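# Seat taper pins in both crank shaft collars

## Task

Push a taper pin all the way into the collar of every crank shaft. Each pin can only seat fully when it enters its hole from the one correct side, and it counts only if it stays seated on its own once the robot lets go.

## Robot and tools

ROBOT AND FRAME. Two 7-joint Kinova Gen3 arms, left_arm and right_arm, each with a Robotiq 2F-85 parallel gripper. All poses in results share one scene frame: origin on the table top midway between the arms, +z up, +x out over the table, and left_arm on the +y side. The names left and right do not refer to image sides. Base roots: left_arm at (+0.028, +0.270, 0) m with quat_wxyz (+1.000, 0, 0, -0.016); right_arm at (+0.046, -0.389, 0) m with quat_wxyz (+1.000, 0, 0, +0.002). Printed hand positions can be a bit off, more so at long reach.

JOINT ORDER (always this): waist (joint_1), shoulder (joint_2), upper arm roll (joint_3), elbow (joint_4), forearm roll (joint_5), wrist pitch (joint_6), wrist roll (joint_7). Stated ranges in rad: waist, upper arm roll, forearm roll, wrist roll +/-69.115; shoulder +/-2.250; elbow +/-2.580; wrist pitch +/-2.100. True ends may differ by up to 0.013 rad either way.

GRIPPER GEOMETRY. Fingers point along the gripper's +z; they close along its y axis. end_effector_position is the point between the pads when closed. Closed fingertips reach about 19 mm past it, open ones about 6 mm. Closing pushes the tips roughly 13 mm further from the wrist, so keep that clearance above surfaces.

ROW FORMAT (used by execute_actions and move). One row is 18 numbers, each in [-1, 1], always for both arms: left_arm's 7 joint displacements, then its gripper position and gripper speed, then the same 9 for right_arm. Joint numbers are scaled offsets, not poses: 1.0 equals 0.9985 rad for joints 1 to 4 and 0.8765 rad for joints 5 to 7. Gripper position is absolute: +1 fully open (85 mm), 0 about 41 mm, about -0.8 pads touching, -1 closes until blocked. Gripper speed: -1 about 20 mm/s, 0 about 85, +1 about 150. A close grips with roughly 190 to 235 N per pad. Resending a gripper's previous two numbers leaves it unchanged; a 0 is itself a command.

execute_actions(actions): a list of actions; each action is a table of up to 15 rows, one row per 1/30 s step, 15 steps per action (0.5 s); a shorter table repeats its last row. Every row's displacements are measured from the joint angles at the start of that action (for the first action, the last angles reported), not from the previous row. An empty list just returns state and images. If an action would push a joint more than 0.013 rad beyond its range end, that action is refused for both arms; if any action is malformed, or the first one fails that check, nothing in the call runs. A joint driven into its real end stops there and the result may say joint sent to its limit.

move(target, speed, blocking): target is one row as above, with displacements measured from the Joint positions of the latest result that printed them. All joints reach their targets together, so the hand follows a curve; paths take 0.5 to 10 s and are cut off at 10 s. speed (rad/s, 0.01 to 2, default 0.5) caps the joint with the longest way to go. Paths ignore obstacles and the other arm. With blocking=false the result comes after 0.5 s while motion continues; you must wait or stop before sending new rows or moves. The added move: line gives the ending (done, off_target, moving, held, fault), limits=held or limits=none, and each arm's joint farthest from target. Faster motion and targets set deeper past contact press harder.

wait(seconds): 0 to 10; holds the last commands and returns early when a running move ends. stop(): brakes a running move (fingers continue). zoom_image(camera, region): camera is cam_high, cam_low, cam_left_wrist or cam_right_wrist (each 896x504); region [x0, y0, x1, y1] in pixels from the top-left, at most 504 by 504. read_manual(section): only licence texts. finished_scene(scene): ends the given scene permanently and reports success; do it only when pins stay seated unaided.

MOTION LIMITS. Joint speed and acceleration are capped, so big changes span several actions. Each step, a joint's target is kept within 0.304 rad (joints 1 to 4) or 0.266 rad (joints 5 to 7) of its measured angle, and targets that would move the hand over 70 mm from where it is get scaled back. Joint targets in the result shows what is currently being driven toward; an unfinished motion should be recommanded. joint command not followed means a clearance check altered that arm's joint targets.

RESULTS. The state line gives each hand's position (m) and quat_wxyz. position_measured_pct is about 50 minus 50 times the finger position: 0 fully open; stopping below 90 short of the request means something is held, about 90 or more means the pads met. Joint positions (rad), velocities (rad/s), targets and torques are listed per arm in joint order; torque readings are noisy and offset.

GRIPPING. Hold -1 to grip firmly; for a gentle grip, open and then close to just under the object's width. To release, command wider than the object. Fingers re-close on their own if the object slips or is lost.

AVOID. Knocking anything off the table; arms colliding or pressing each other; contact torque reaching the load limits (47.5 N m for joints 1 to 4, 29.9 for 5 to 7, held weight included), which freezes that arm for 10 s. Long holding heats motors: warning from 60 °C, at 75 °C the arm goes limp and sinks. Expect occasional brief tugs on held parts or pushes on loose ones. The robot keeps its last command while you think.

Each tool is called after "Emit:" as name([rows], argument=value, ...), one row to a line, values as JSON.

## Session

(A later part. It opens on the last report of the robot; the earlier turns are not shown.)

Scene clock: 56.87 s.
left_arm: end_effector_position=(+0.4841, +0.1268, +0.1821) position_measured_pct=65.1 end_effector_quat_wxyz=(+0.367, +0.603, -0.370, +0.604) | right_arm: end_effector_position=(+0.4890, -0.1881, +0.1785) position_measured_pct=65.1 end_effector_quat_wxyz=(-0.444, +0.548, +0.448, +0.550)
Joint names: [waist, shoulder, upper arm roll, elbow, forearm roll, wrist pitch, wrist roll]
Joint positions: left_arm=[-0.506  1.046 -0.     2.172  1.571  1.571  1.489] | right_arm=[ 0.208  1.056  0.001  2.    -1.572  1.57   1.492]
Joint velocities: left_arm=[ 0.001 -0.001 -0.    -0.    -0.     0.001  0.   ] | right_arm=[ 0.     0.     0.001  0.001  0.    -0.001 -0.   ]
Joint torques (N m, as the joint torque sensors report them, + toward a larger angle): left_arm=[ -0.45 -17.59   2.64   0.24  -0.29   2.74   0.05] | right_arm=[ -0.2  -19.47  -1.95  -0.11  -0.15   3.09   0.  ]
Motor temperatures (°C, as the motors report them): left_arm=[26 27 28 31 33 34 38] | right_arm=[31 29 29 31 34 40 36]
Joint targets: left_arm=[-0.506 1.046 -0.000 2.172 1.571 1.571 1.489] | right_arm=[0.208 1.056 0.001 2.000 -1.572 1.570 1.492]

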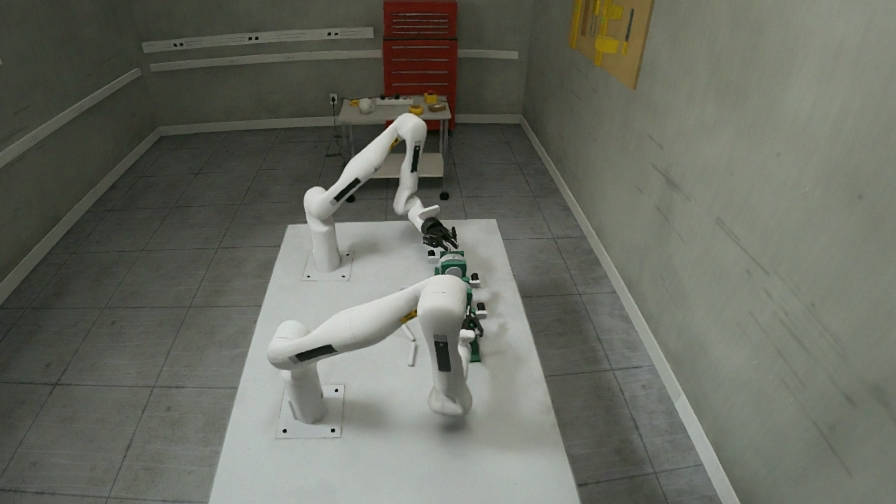

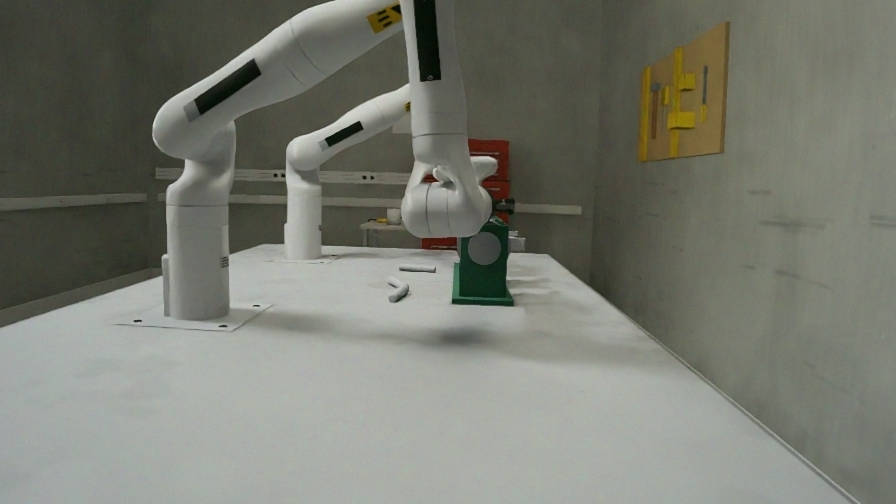

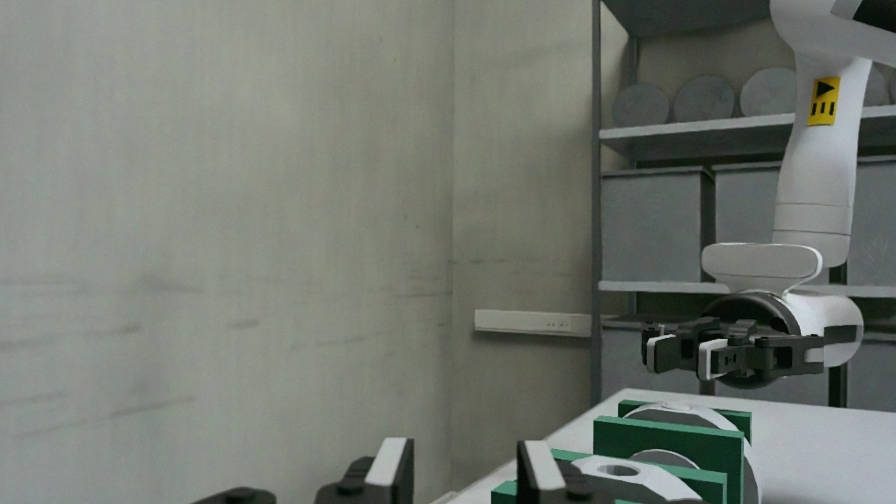

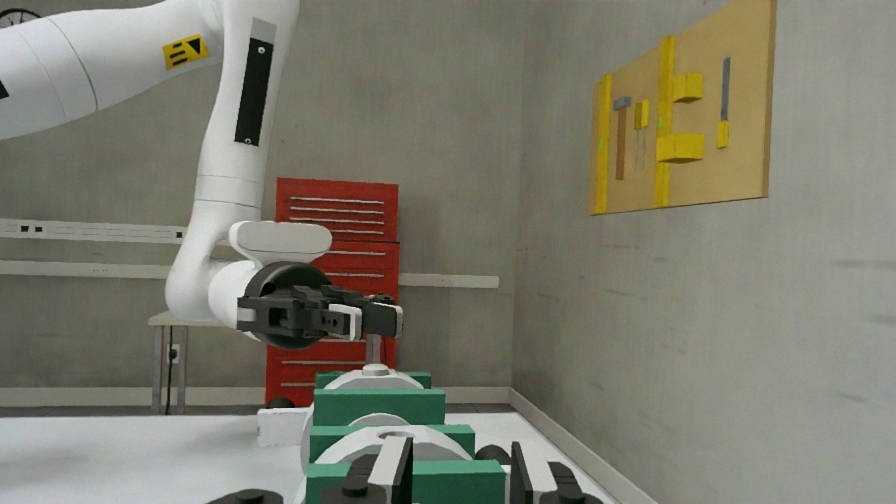

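Emit:
move(target=[0,-0.62,0,-0.643,-0.9,0,0,-1,0,0,-0.62,0,-0.497,0.9,0,-1,-1,0], speed=1.0)

Emit:
move(target=[0.745,0.080,0,0,-0.892,-0.533,0,-1,0,-0.700,0.086,0,0,0.893,-0.518,-1,-1,0], speed=1.0)

Scene clock: 60.33 s.
left_arm: end_effector_position=(+0.4795, +0.2273, +0.3450) position_measured_pct=91.7 end_effector_quat_wxyz=(-0.068, -0.249, +0.876, -0.409) | right_arm: end_effector_position=(+0.4686, -0.2778, +0.3464) position_measured_pct=91.7 end_effector_quat_wxyz=(-0.295, +0.557, +0.721, +0.287)
Joint names: [waist, shoulder, upper arm roll, elbow, forearm roll, wrist pitch, wrist roll]
Joint positions: left_arm=[-0.506  0.427 -0.     1.53   0.783  1.571  1.489] | right_arm=[ 0.208  0.437  0.001  1.504 -0.783  1.57   0.615]
Joint velocities: left_arm=[ 0.    -0.003 -0.001  0.001 -0.    -0.001 -0.   ] | right_arm=[-0.    -0.001 -0.     0.001  0.     0.     0.   ]
Joint torques (N m, as the joint torque sensors report them, + toward a larger angle): left_arm=[ -0.09 -16.33   1.03  -8.09   1.92   0.93  -0.27] | right_arm=[ -0.21 -16.94  -0.55  -7.59  -1.81   1.19  -0.14]
Motor temperatures (°C, as the motors report them): left_arm=[26 27 28 31 33 34 38] | right_arm=[31 29 29 31 34 40 36]
Joint targets: left_arm=[-0.506 0.427 -0.000 1.530 0.783 1.571 1.489] | right_arm=[0.208 0.437 0.001 1.504 -0.783 1.570 0.615]
move: done; limits=none; left_arm: farthest joint: the waist, 0.000 radians from its target (0.000 radians at the start); right_arm: farthest joint: the waist, 0.000 radians from its target (0.000 radians at the start)

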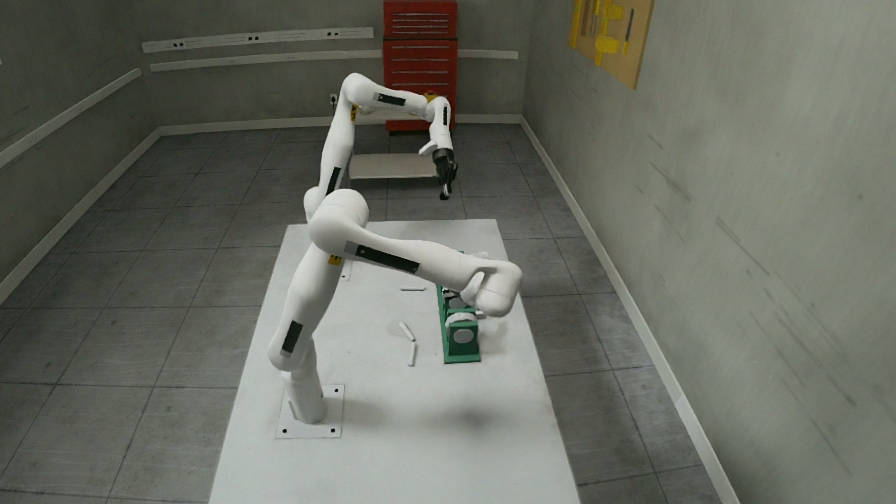

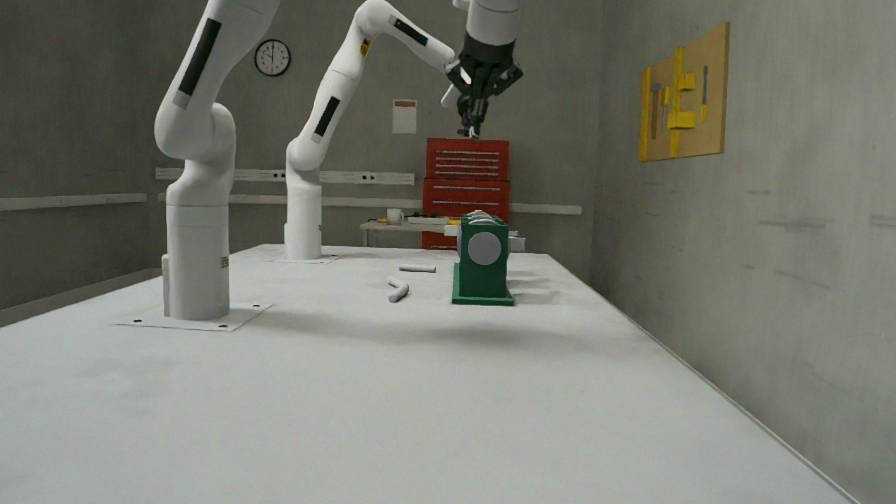

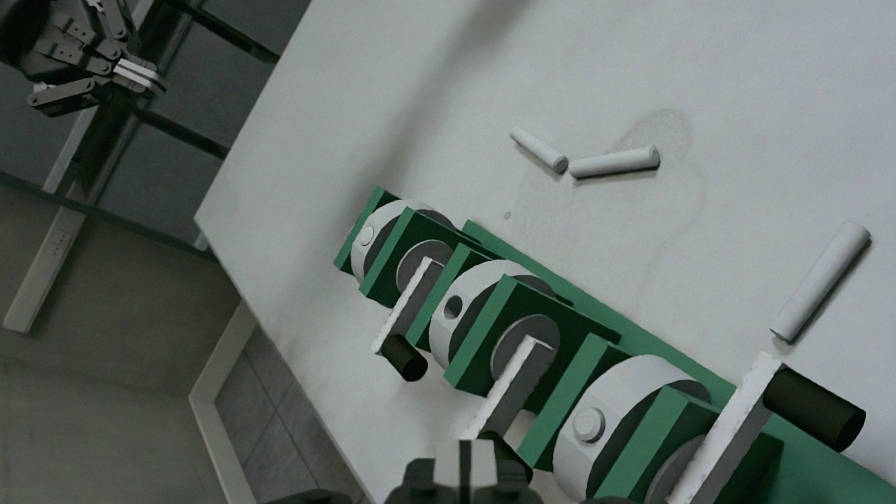

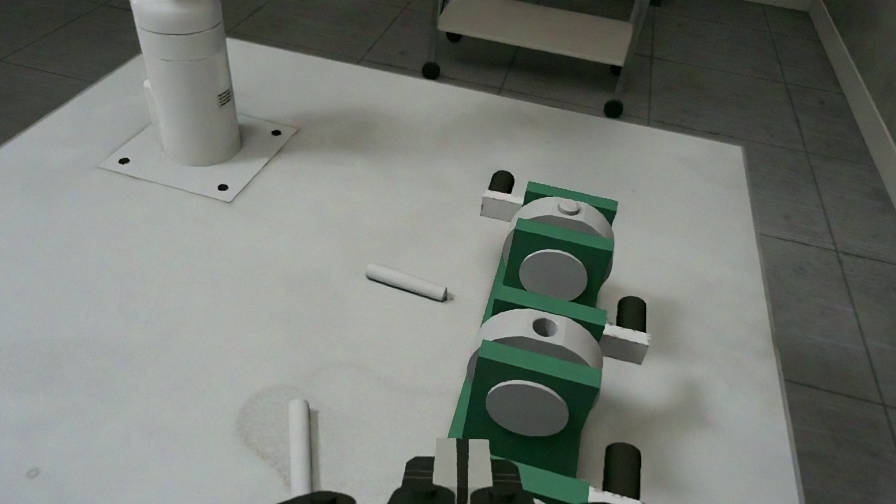

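Scene clock: 61.93 s.
left_arm: end_effector_position=(+0.4890, +0.1166, +0.2000) position_measured_pct=91.7 end_effector_quat_wxyz=(+0.000, +0.175, +0.985, -0.000) | right_arm: end_effector_position=(+0.4906, -0.1775, +0.1996) position_measured_pct=91.7 end_effector_quat_wxyz=(-0.000, +0.621, +0.784, -0.001)
Joint names: [waist, shoulder, upper arm roll, elbow, forearm roll, wrist pitch, wrist roll]
Joint positions: left_arm=[ 0.237  0.507 -0.     1.53   0.001  1.104  1.489] | right_arm=[-0.491  0.523  0.001  1.504 -0.001  1.116 -0.261]
Joint velocities: left_arm=[ 0.002 -0.     0.    -0.001 -0.     0.    -0.   ] | right_arm=[-0.002 -0.    -0.    -0.     0.    -0.     0.   ]
Joint torques (N m, as the joint torque sensors report them, + toward a larger angle): left_arm=[ -0.52 -18.55  -0.19  -8.18  -0.02  -0.19  -0.15] | right_arm=[  0.16 -18.51   0.18  -7.73   0.11   0.22  -0.02]
Motor temperatures (°C, as the motors report them): left_arm=[26 27 28 31 33 34 38] | right_arm=[31 29 29 31 34 40 36]
Joint targets: left_arm=[0.238 0.507 -0.000 1.530 0.001 1.104 1.489] | right_arm=[-0.491 0.523 0.001 1.504 -0.001 1.116 -0.261]
move: done; limits=none; left_arm: farthest joint: the waist, 0.001 radians from its target (0.744 radians at the start); right_arm: farthest joint: the waist, 0.000 radians from its target (0.699 radians at the start)

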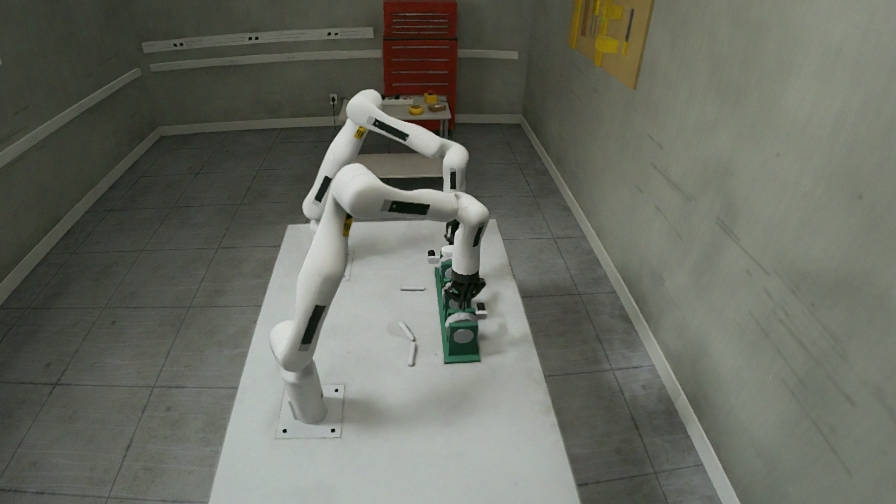

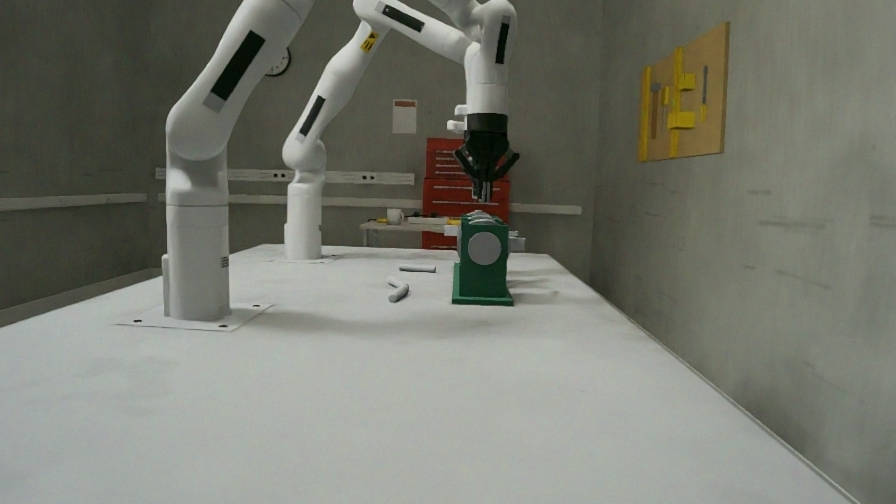

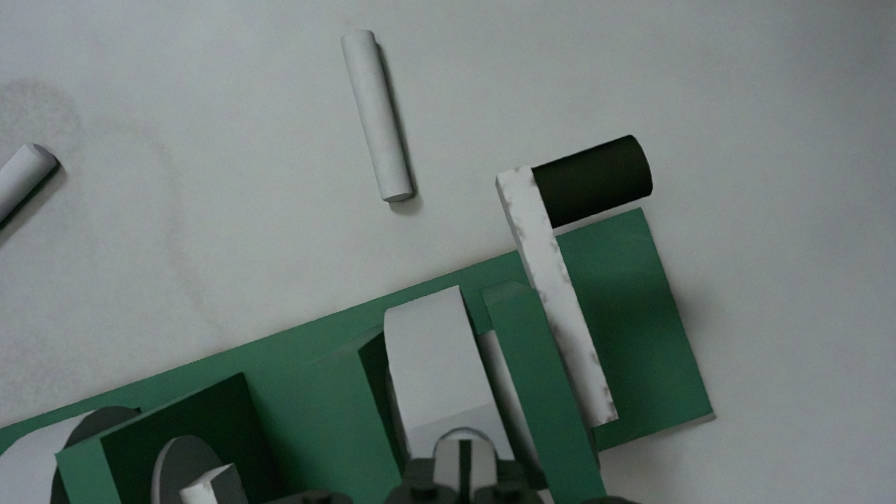

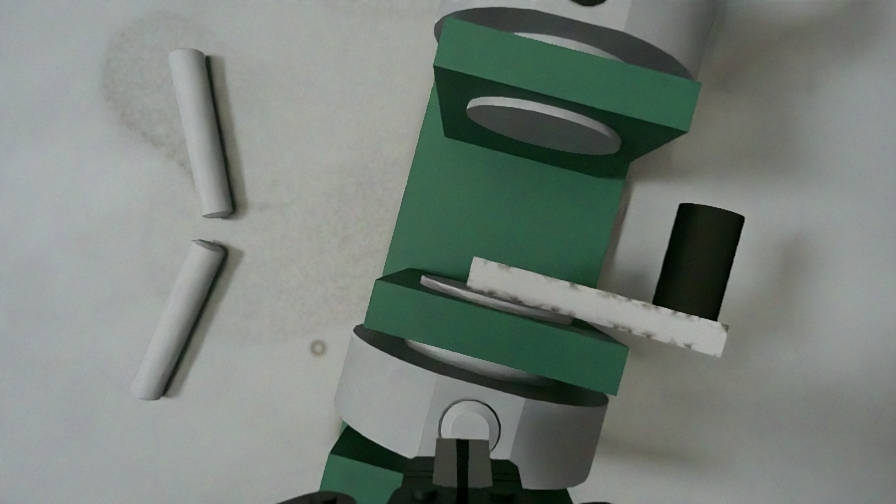

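Emit:
move(target=[0,0.041,0,0.055,0,-0.109,0,-1,0,0,0.040,0,0.055,0,-0.109,0,-1,0], speed=0.1)

Scene clock: 63.43 s.
left_arm: end_effector_position=(+0.4912, +0.1164, +0.1725) position_measured_pct=91.7 end_effector_quat_wxyz=(+0.007, +0.175, +0.985, -0.001) | right_arm: end_effector_position=(+0.4922, -0.1773, +0.1686) position_measured_pct=91.7 end_effector_quat_wxyz=(+0.001, +0.621, +0.784, +0.003)
Joint names: [waist, shoulder, upper arm roll, elbow, forearm roll, wrist pitch, wrist roll]
Joint positions: left_arm=[ 0.237  0.535 -0.     1.581  0.     1.012  1.489] | right_arm=[-0.49   0.557  0.001  1.556 -0.     1.022 -0.261]
Joint velocities: left_arm=[ 0.     0.    -0.     0.001  0.    -0.    -0.   ] | right_arm=[ 0.    -0.    -0.     0.002 -0.     0.     0.   ]
Joint torques (N m, as the joint torque sensors report them, + toward a larger angle): left_arm=[ 0.03 -7.36  0.1  -4.97  0.16 -2.38 -0.37] | right_arm=[ -0.91 -14.14   0.12  -6.04   0.03  -0.65   0.17]
Motor temperatures (°C, as the motors report them): left_arm=[26 27 28 31 33 34 38] | right_arm=[31 29 29 31 34 40 36]
Joint targets: left_arm=[0.237 0.548 -0.000 1.585 0.001 1.008 1.489] | right_arm=[-0.491 0.563 0.001 1.559 -0.001 1.021 -0.261]
move: off_target (left_arm); limits=none; left_arm: farthest joint: the shoulder, 0.013 radians from its target (0.041 radians at the start); right_arm: farthest joint: the shoulder, 0.006 radians from its target (0.040 radians at the start)

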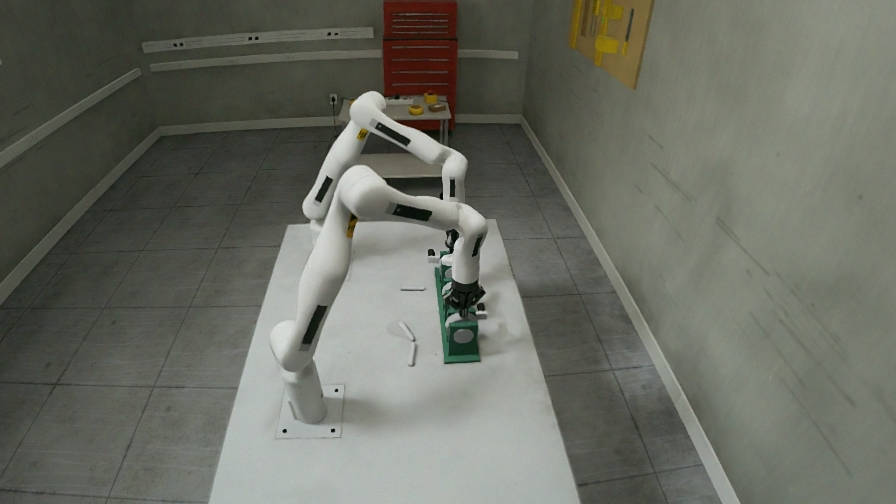

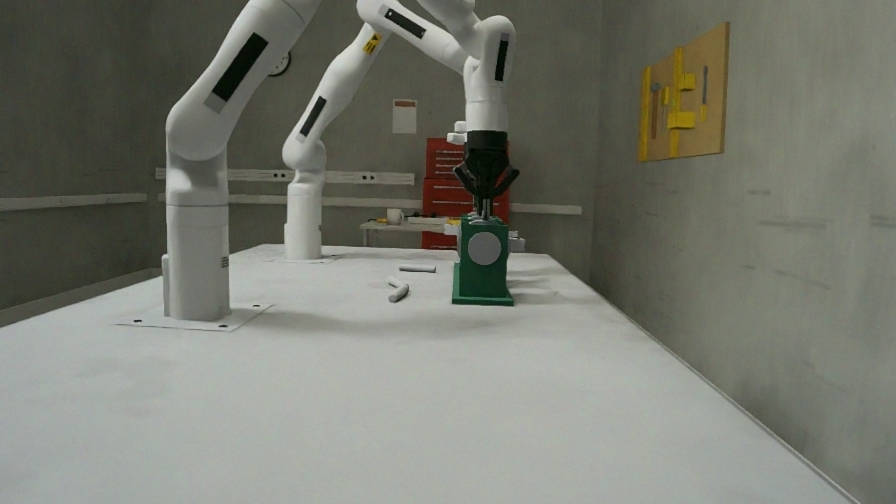

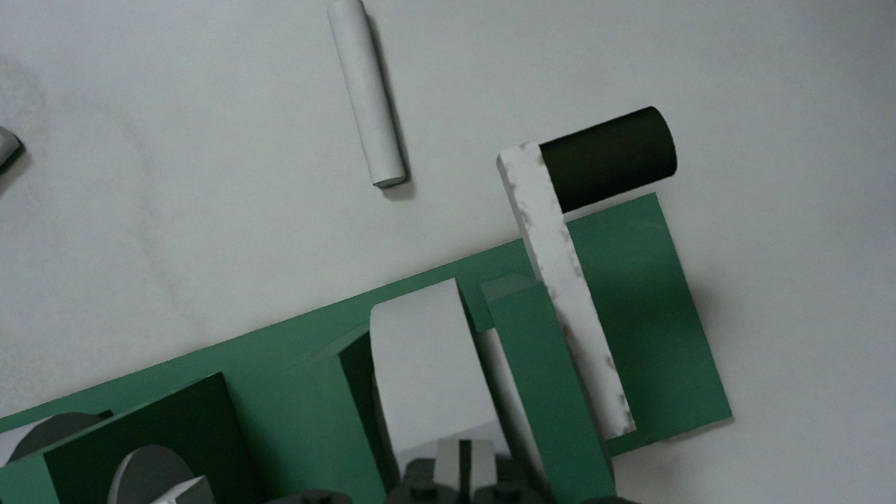

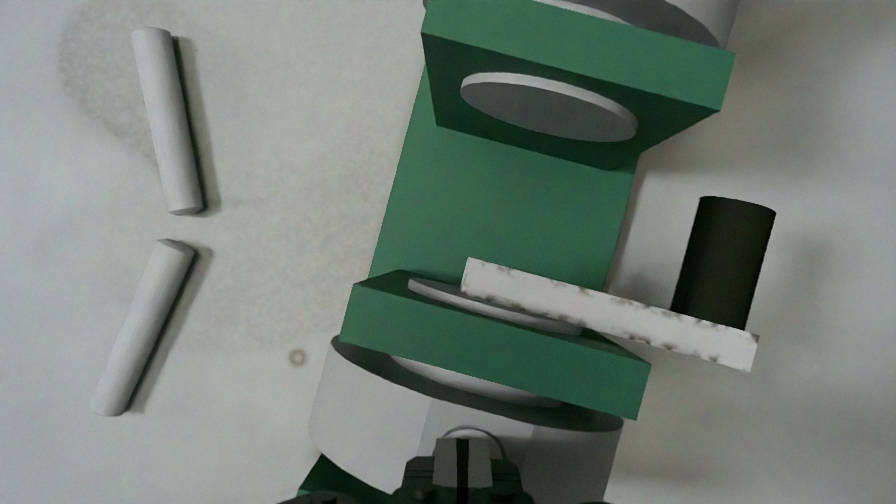

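Emit:
move(target=[0,0.028,0,0.010,0,-0.008,0,-1,0,0,0.026,0,0.009,0,-0.006,0,-1,0], speed=0.04)

Scene clock: 64.57 s.
left_arm: end_effector_position=(+0.4922, +0.1163, +0.1719) position_measured_pct=91.7 end_effector_quat_wxyz=(+0.008, +0.175, +0.985, -0.001) | right_arm: end_effector_position=(+0.4934, -0.1774, +0.1679) position_measured_pct=91.7 end_effector_quat_wxyz=(+0.002, +0.621, +0.784, +0.003)
Joint names: [waist, shoulder, upper arm roll, elbow, forearm roll, wrist pitch, wrist roll]
Joint positions: left_arm=[ 0.237  0.537 -0.     1.58  -0.     1.01   1.489] | right_arm=[-0.49   0.559  0.002  1.555  0.     1.02  -0.261]
Joint velocities: left_arm=[ 0.     0.001  0.    -0.    -0.    -0.     0.   ] | right_arm=[ 0.     0.002  0.001  0.001  0.    -0.     0.   ]
Joint torques (N m, as the joint torque sensors report them, + toward a larger angle): left_arm=[-0.02  3.69 -0.35  1.03  0.17 -2.95 -0.3 ] | right_arm=[-0.99 -1.54 -0.33  0.27 -0.03 -1.06 -0.15]
Motor temperatures (°C, as the motors report them): left_arm=[26 27 28 31 33 34 38] | right_arm=[31 29 29 31 34 40 36]
Joint targets: left_arm=[0.237 0.563 -0.000 1.591 0.000 1.005 1.489] | right_arm=[-0.490 0.582 0.001 1.565 -0.000 1.017 -0.261]
move: off_target (left_arm, right_arm); limits=none; left_arm: farthest joint: the shoulder, 0.026 radians from its target (0.028 radians at the start); right_arm: farthest joint: the shoulder, 0.024 radians from its target (0.026 radians at the start)

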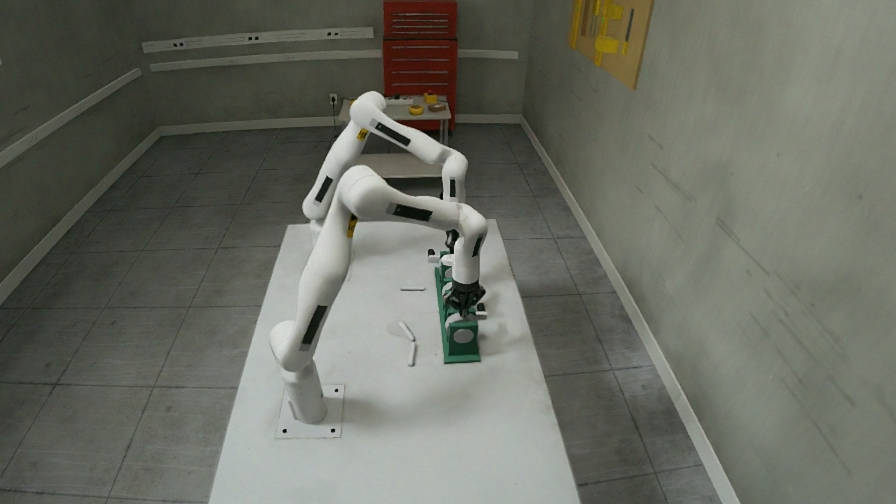

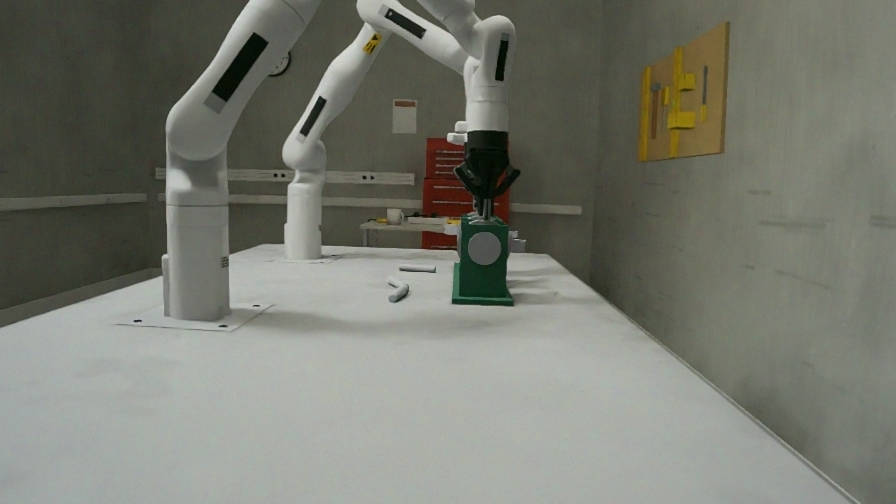

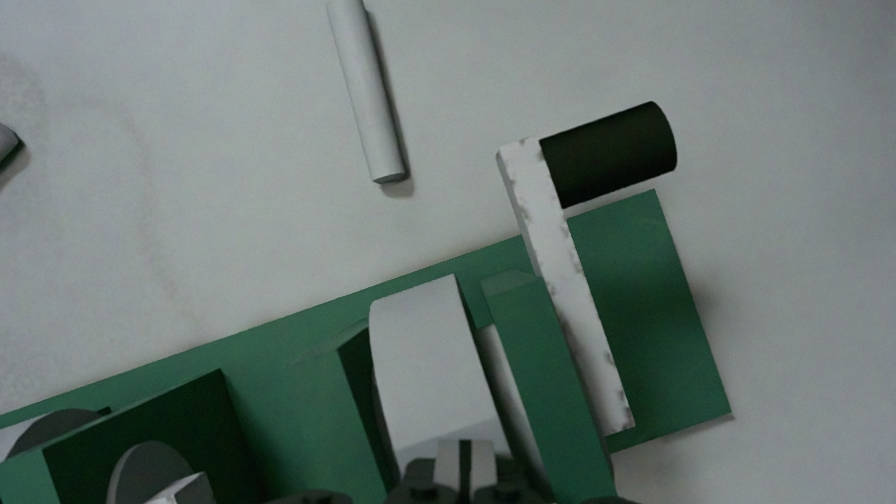

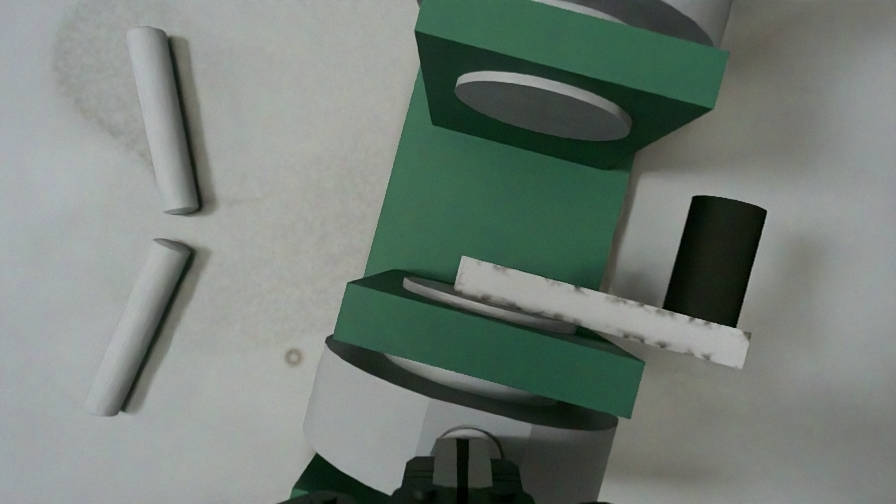

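Emit:
move(target=[0,-0.13,0,0,0,0.16,0,-1,0,-0.221,-0.300,0,0.368,0,-0.068,-0.697,0,0], speed=0.7)

Emit:
move(target=[0,-0.1,0,0.15,0,-0.2,0,-1,0,0,0.2515,0,0.176,0,-0.487,0,0,0], speed=0.6)

Scene clock: 66.90 s.
left_arm: end_effector_position=(+0.4604, +0.1251, +0.2329) position_measured_pct=91.7 end_effector_quat_wxyz=(+0.002, +0.175, +0.985, -0.000) | right_arm: end_effector_position=(+0.3384, -0.1691, +0.1999) position_measured_pct=50.0 end_effector_quat_wxyz=(+0.000, +0.762, +0.648, -0.000)
Joint names: [waist, shoulder, upper arm roll, elbow, forearm roll, wrist pitch, wrist roll]
Joint positions: left_arm=[ 0.237  0.407 -0.     1.58  -0.     1.15   1.489] | right_arm=[-0.71   0.259  0.002  1.923  0.     0.96  -0.872]
Joint velocities: left_arm=[-0.    -0.001 -0.     0.    -0.     0.001 -0.   ] | right_arm=[-0.002 -0.003  0.003 -0.002  0.    -0.    -0.   ]
Joint torques (N m, as the joint torque sensors report them, + toward a larger angle): left_arm=[ -0.26 -16.8   -0.11  -8.31   0.1   -0.21  -0.28] | right_arm=[ -0.83 -12.73   0.02  -7.05  -0.14   0.02  -0.04]
Motor temperatures (°C, as the motors report them): left_arm=[26 27 28 31 33 34 38] | right_arm=[31 29 29 31 34 40 36]
Joint targets: left_arm=[0.237 0.407 -0.000 1.580 -0.000 1.150 1.489] | right_arm=[-0.710 0.259 0.002 1.923 0.000 0.960 -0.872]
move: done; limits=none; left_arm: farthest joint: the waist, 0.000 radians from its target (0.000 radians at the start); right_arm: farthest joint: the waist, 0.001 radians from its target (0.221 radians at the start)

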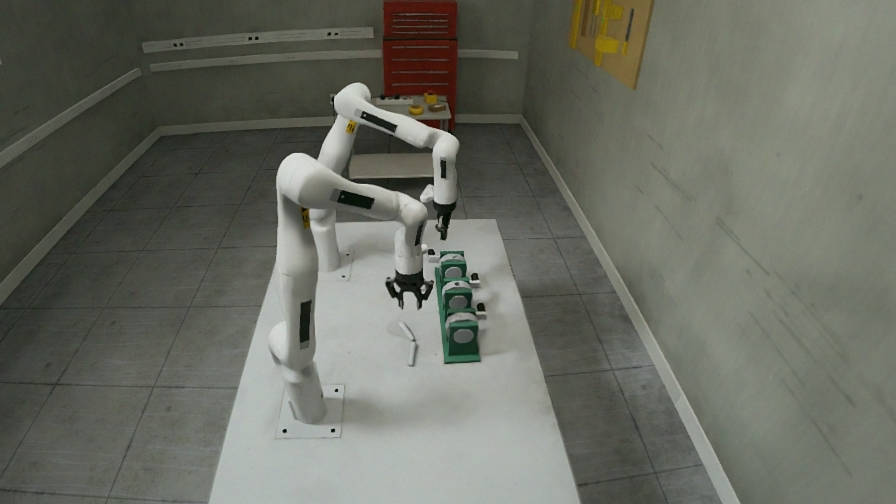

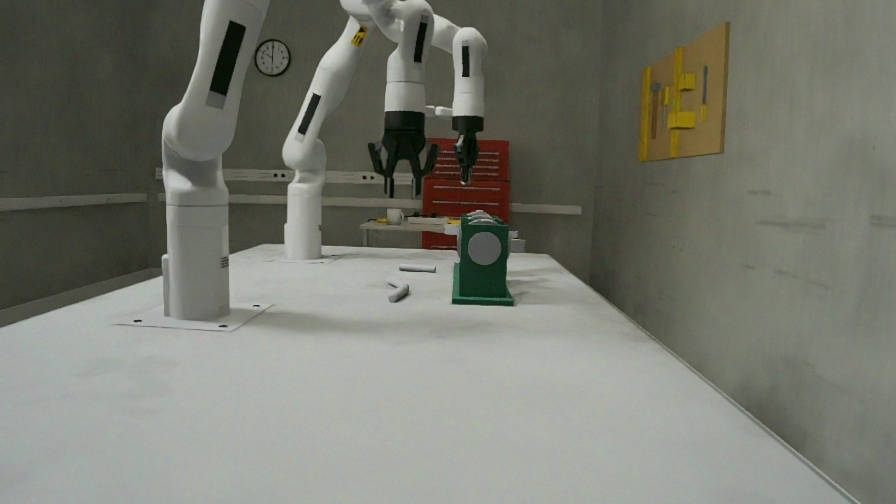

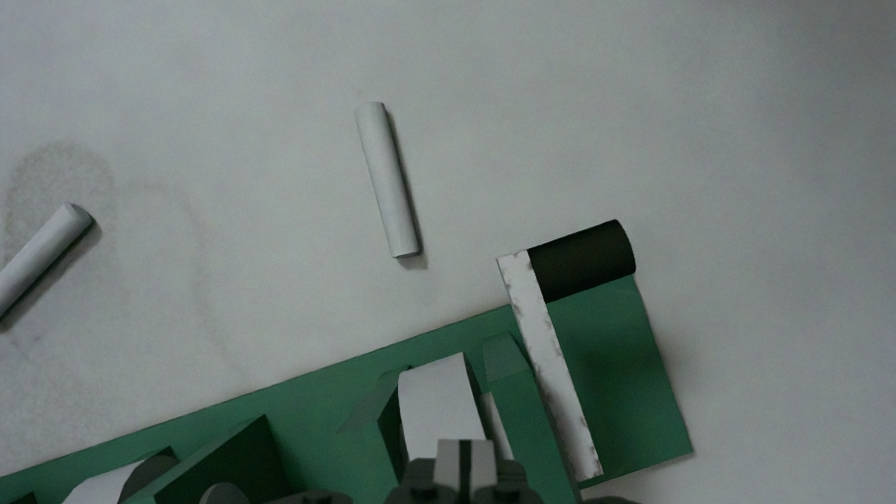

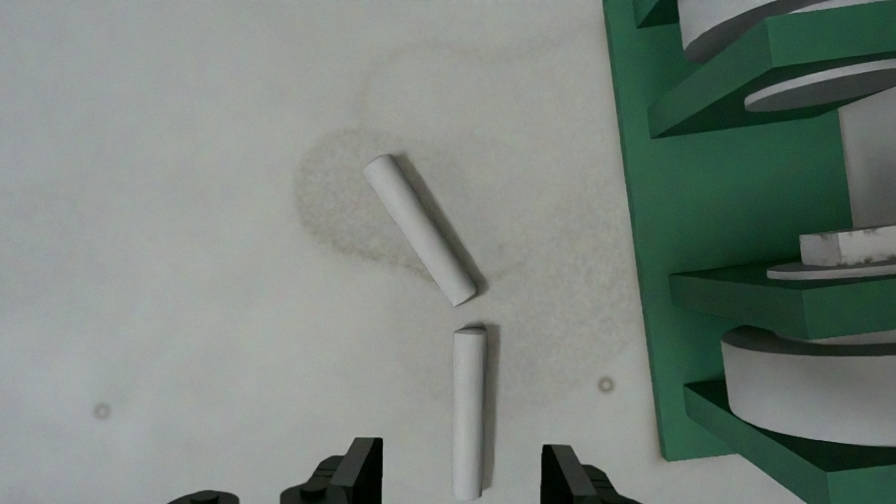

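Scene clock: 68.10 s.
left_arm: end_effector_position=(+0.4535, +0.1270, +0.2359) position_measured_pct=91.7 end_effector_quat_wxyz=(+0.065, +0.174, +0.983, -0.006) | right_arm: end_effector_position=(+0.3384, -0.1692, +0.0700) position_measured_pct=50.0 end_effector_quat_wxyz=(+0.000, +0.762, +0.648, -0.000)
Joint names: [waist, shoulder, upper arm roll, elbow, forearm roll, wrist pitch, wrist roll]
Joint positions: left_arm=[ 0.237  0.307 -0.     1.729 -0.     0.975  1.489] | right_arm=[-0.71   0.51   0.002  2.098  0.     0.533 -0.872]
Joint velocities: left_arm=[-0.    -0.001  0.     0.     0.     0.    -0.   ] | right_arm=[-0.     0.003  0.     0.002 -0.     0.    -0.   ]
Joint torques (N m, as the joint torque sensors report them, + toward a larger angle): left_arm=[  0.02 -15.1    0.03  -8.64   0.31  -0.43  -0.08] | right_arm=[  0.06 -14.48   0.55  -4.43  -0.21   0.19   0.14]
Motor temperatures (°C, as the motors report them): left_arm=[26 27 28 31 33 34 38] | right_arm=[31 29 29 31 34 40 36]
Joint targets: left_arm=[0.237 0.307 -0.000 1.729 -0.000 0.975 1.489] | right_arm=[-0.710 0.510 0.002 2.098 0.000 0.533 -0.872]
move: done; limits=none; left_arm: farthest joint: the waist, 0.000 radians from its target (0.000 radians at the start); right_arm: farthest joint: the waist, 0.000 radians from its target (0.000 radians at the start)

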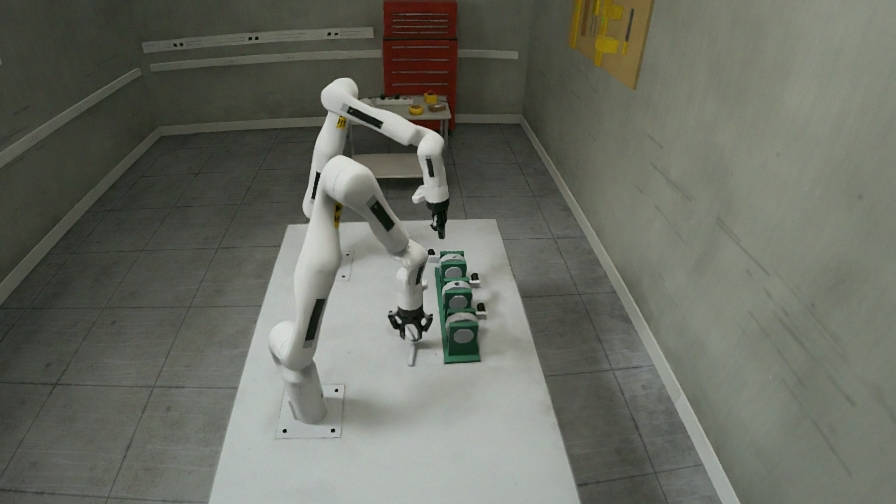

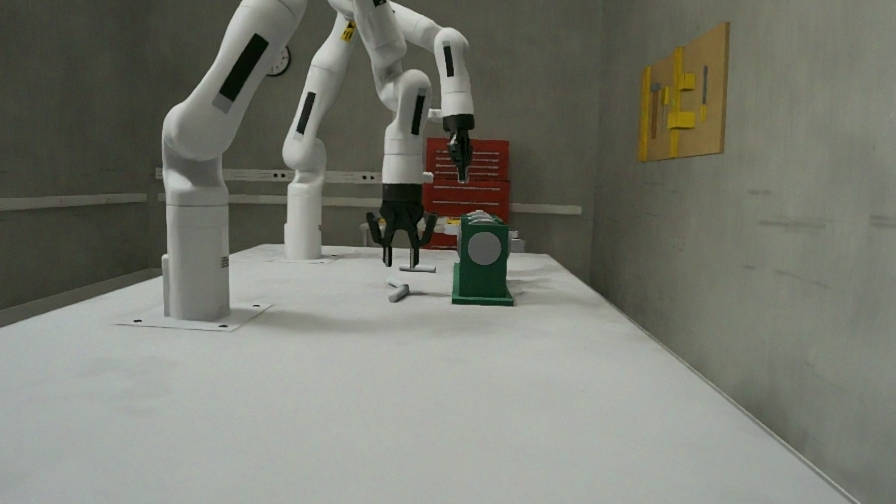

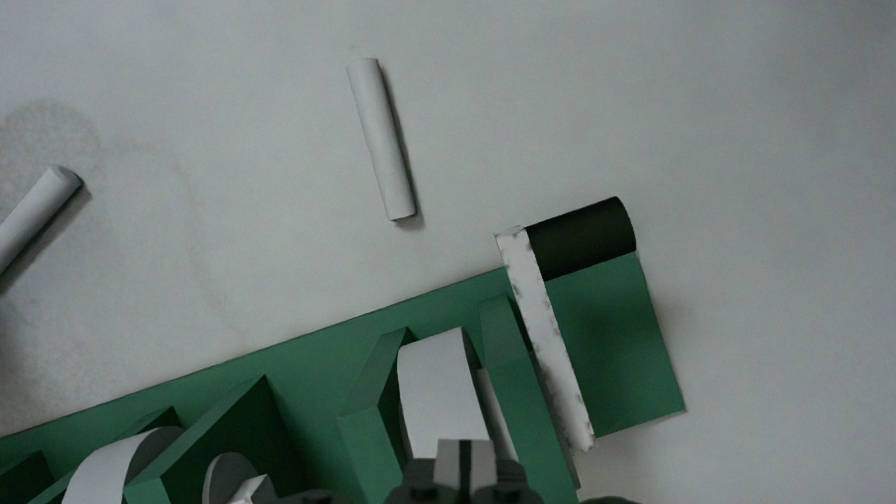

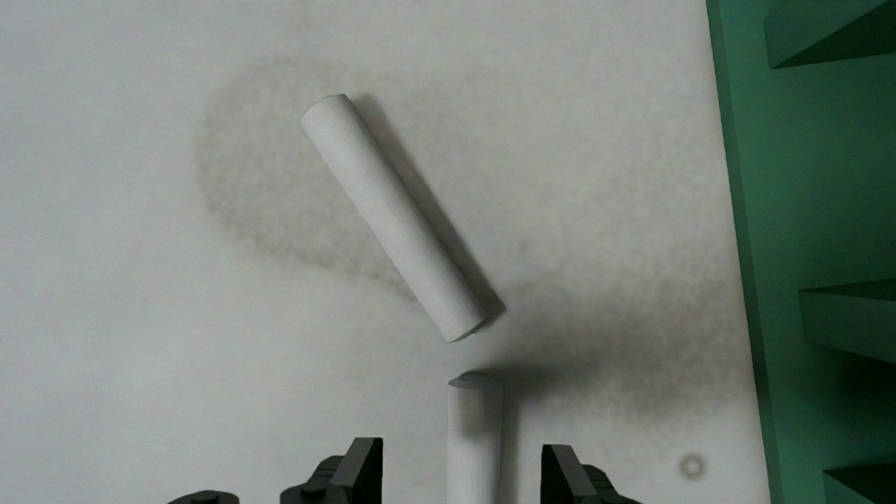

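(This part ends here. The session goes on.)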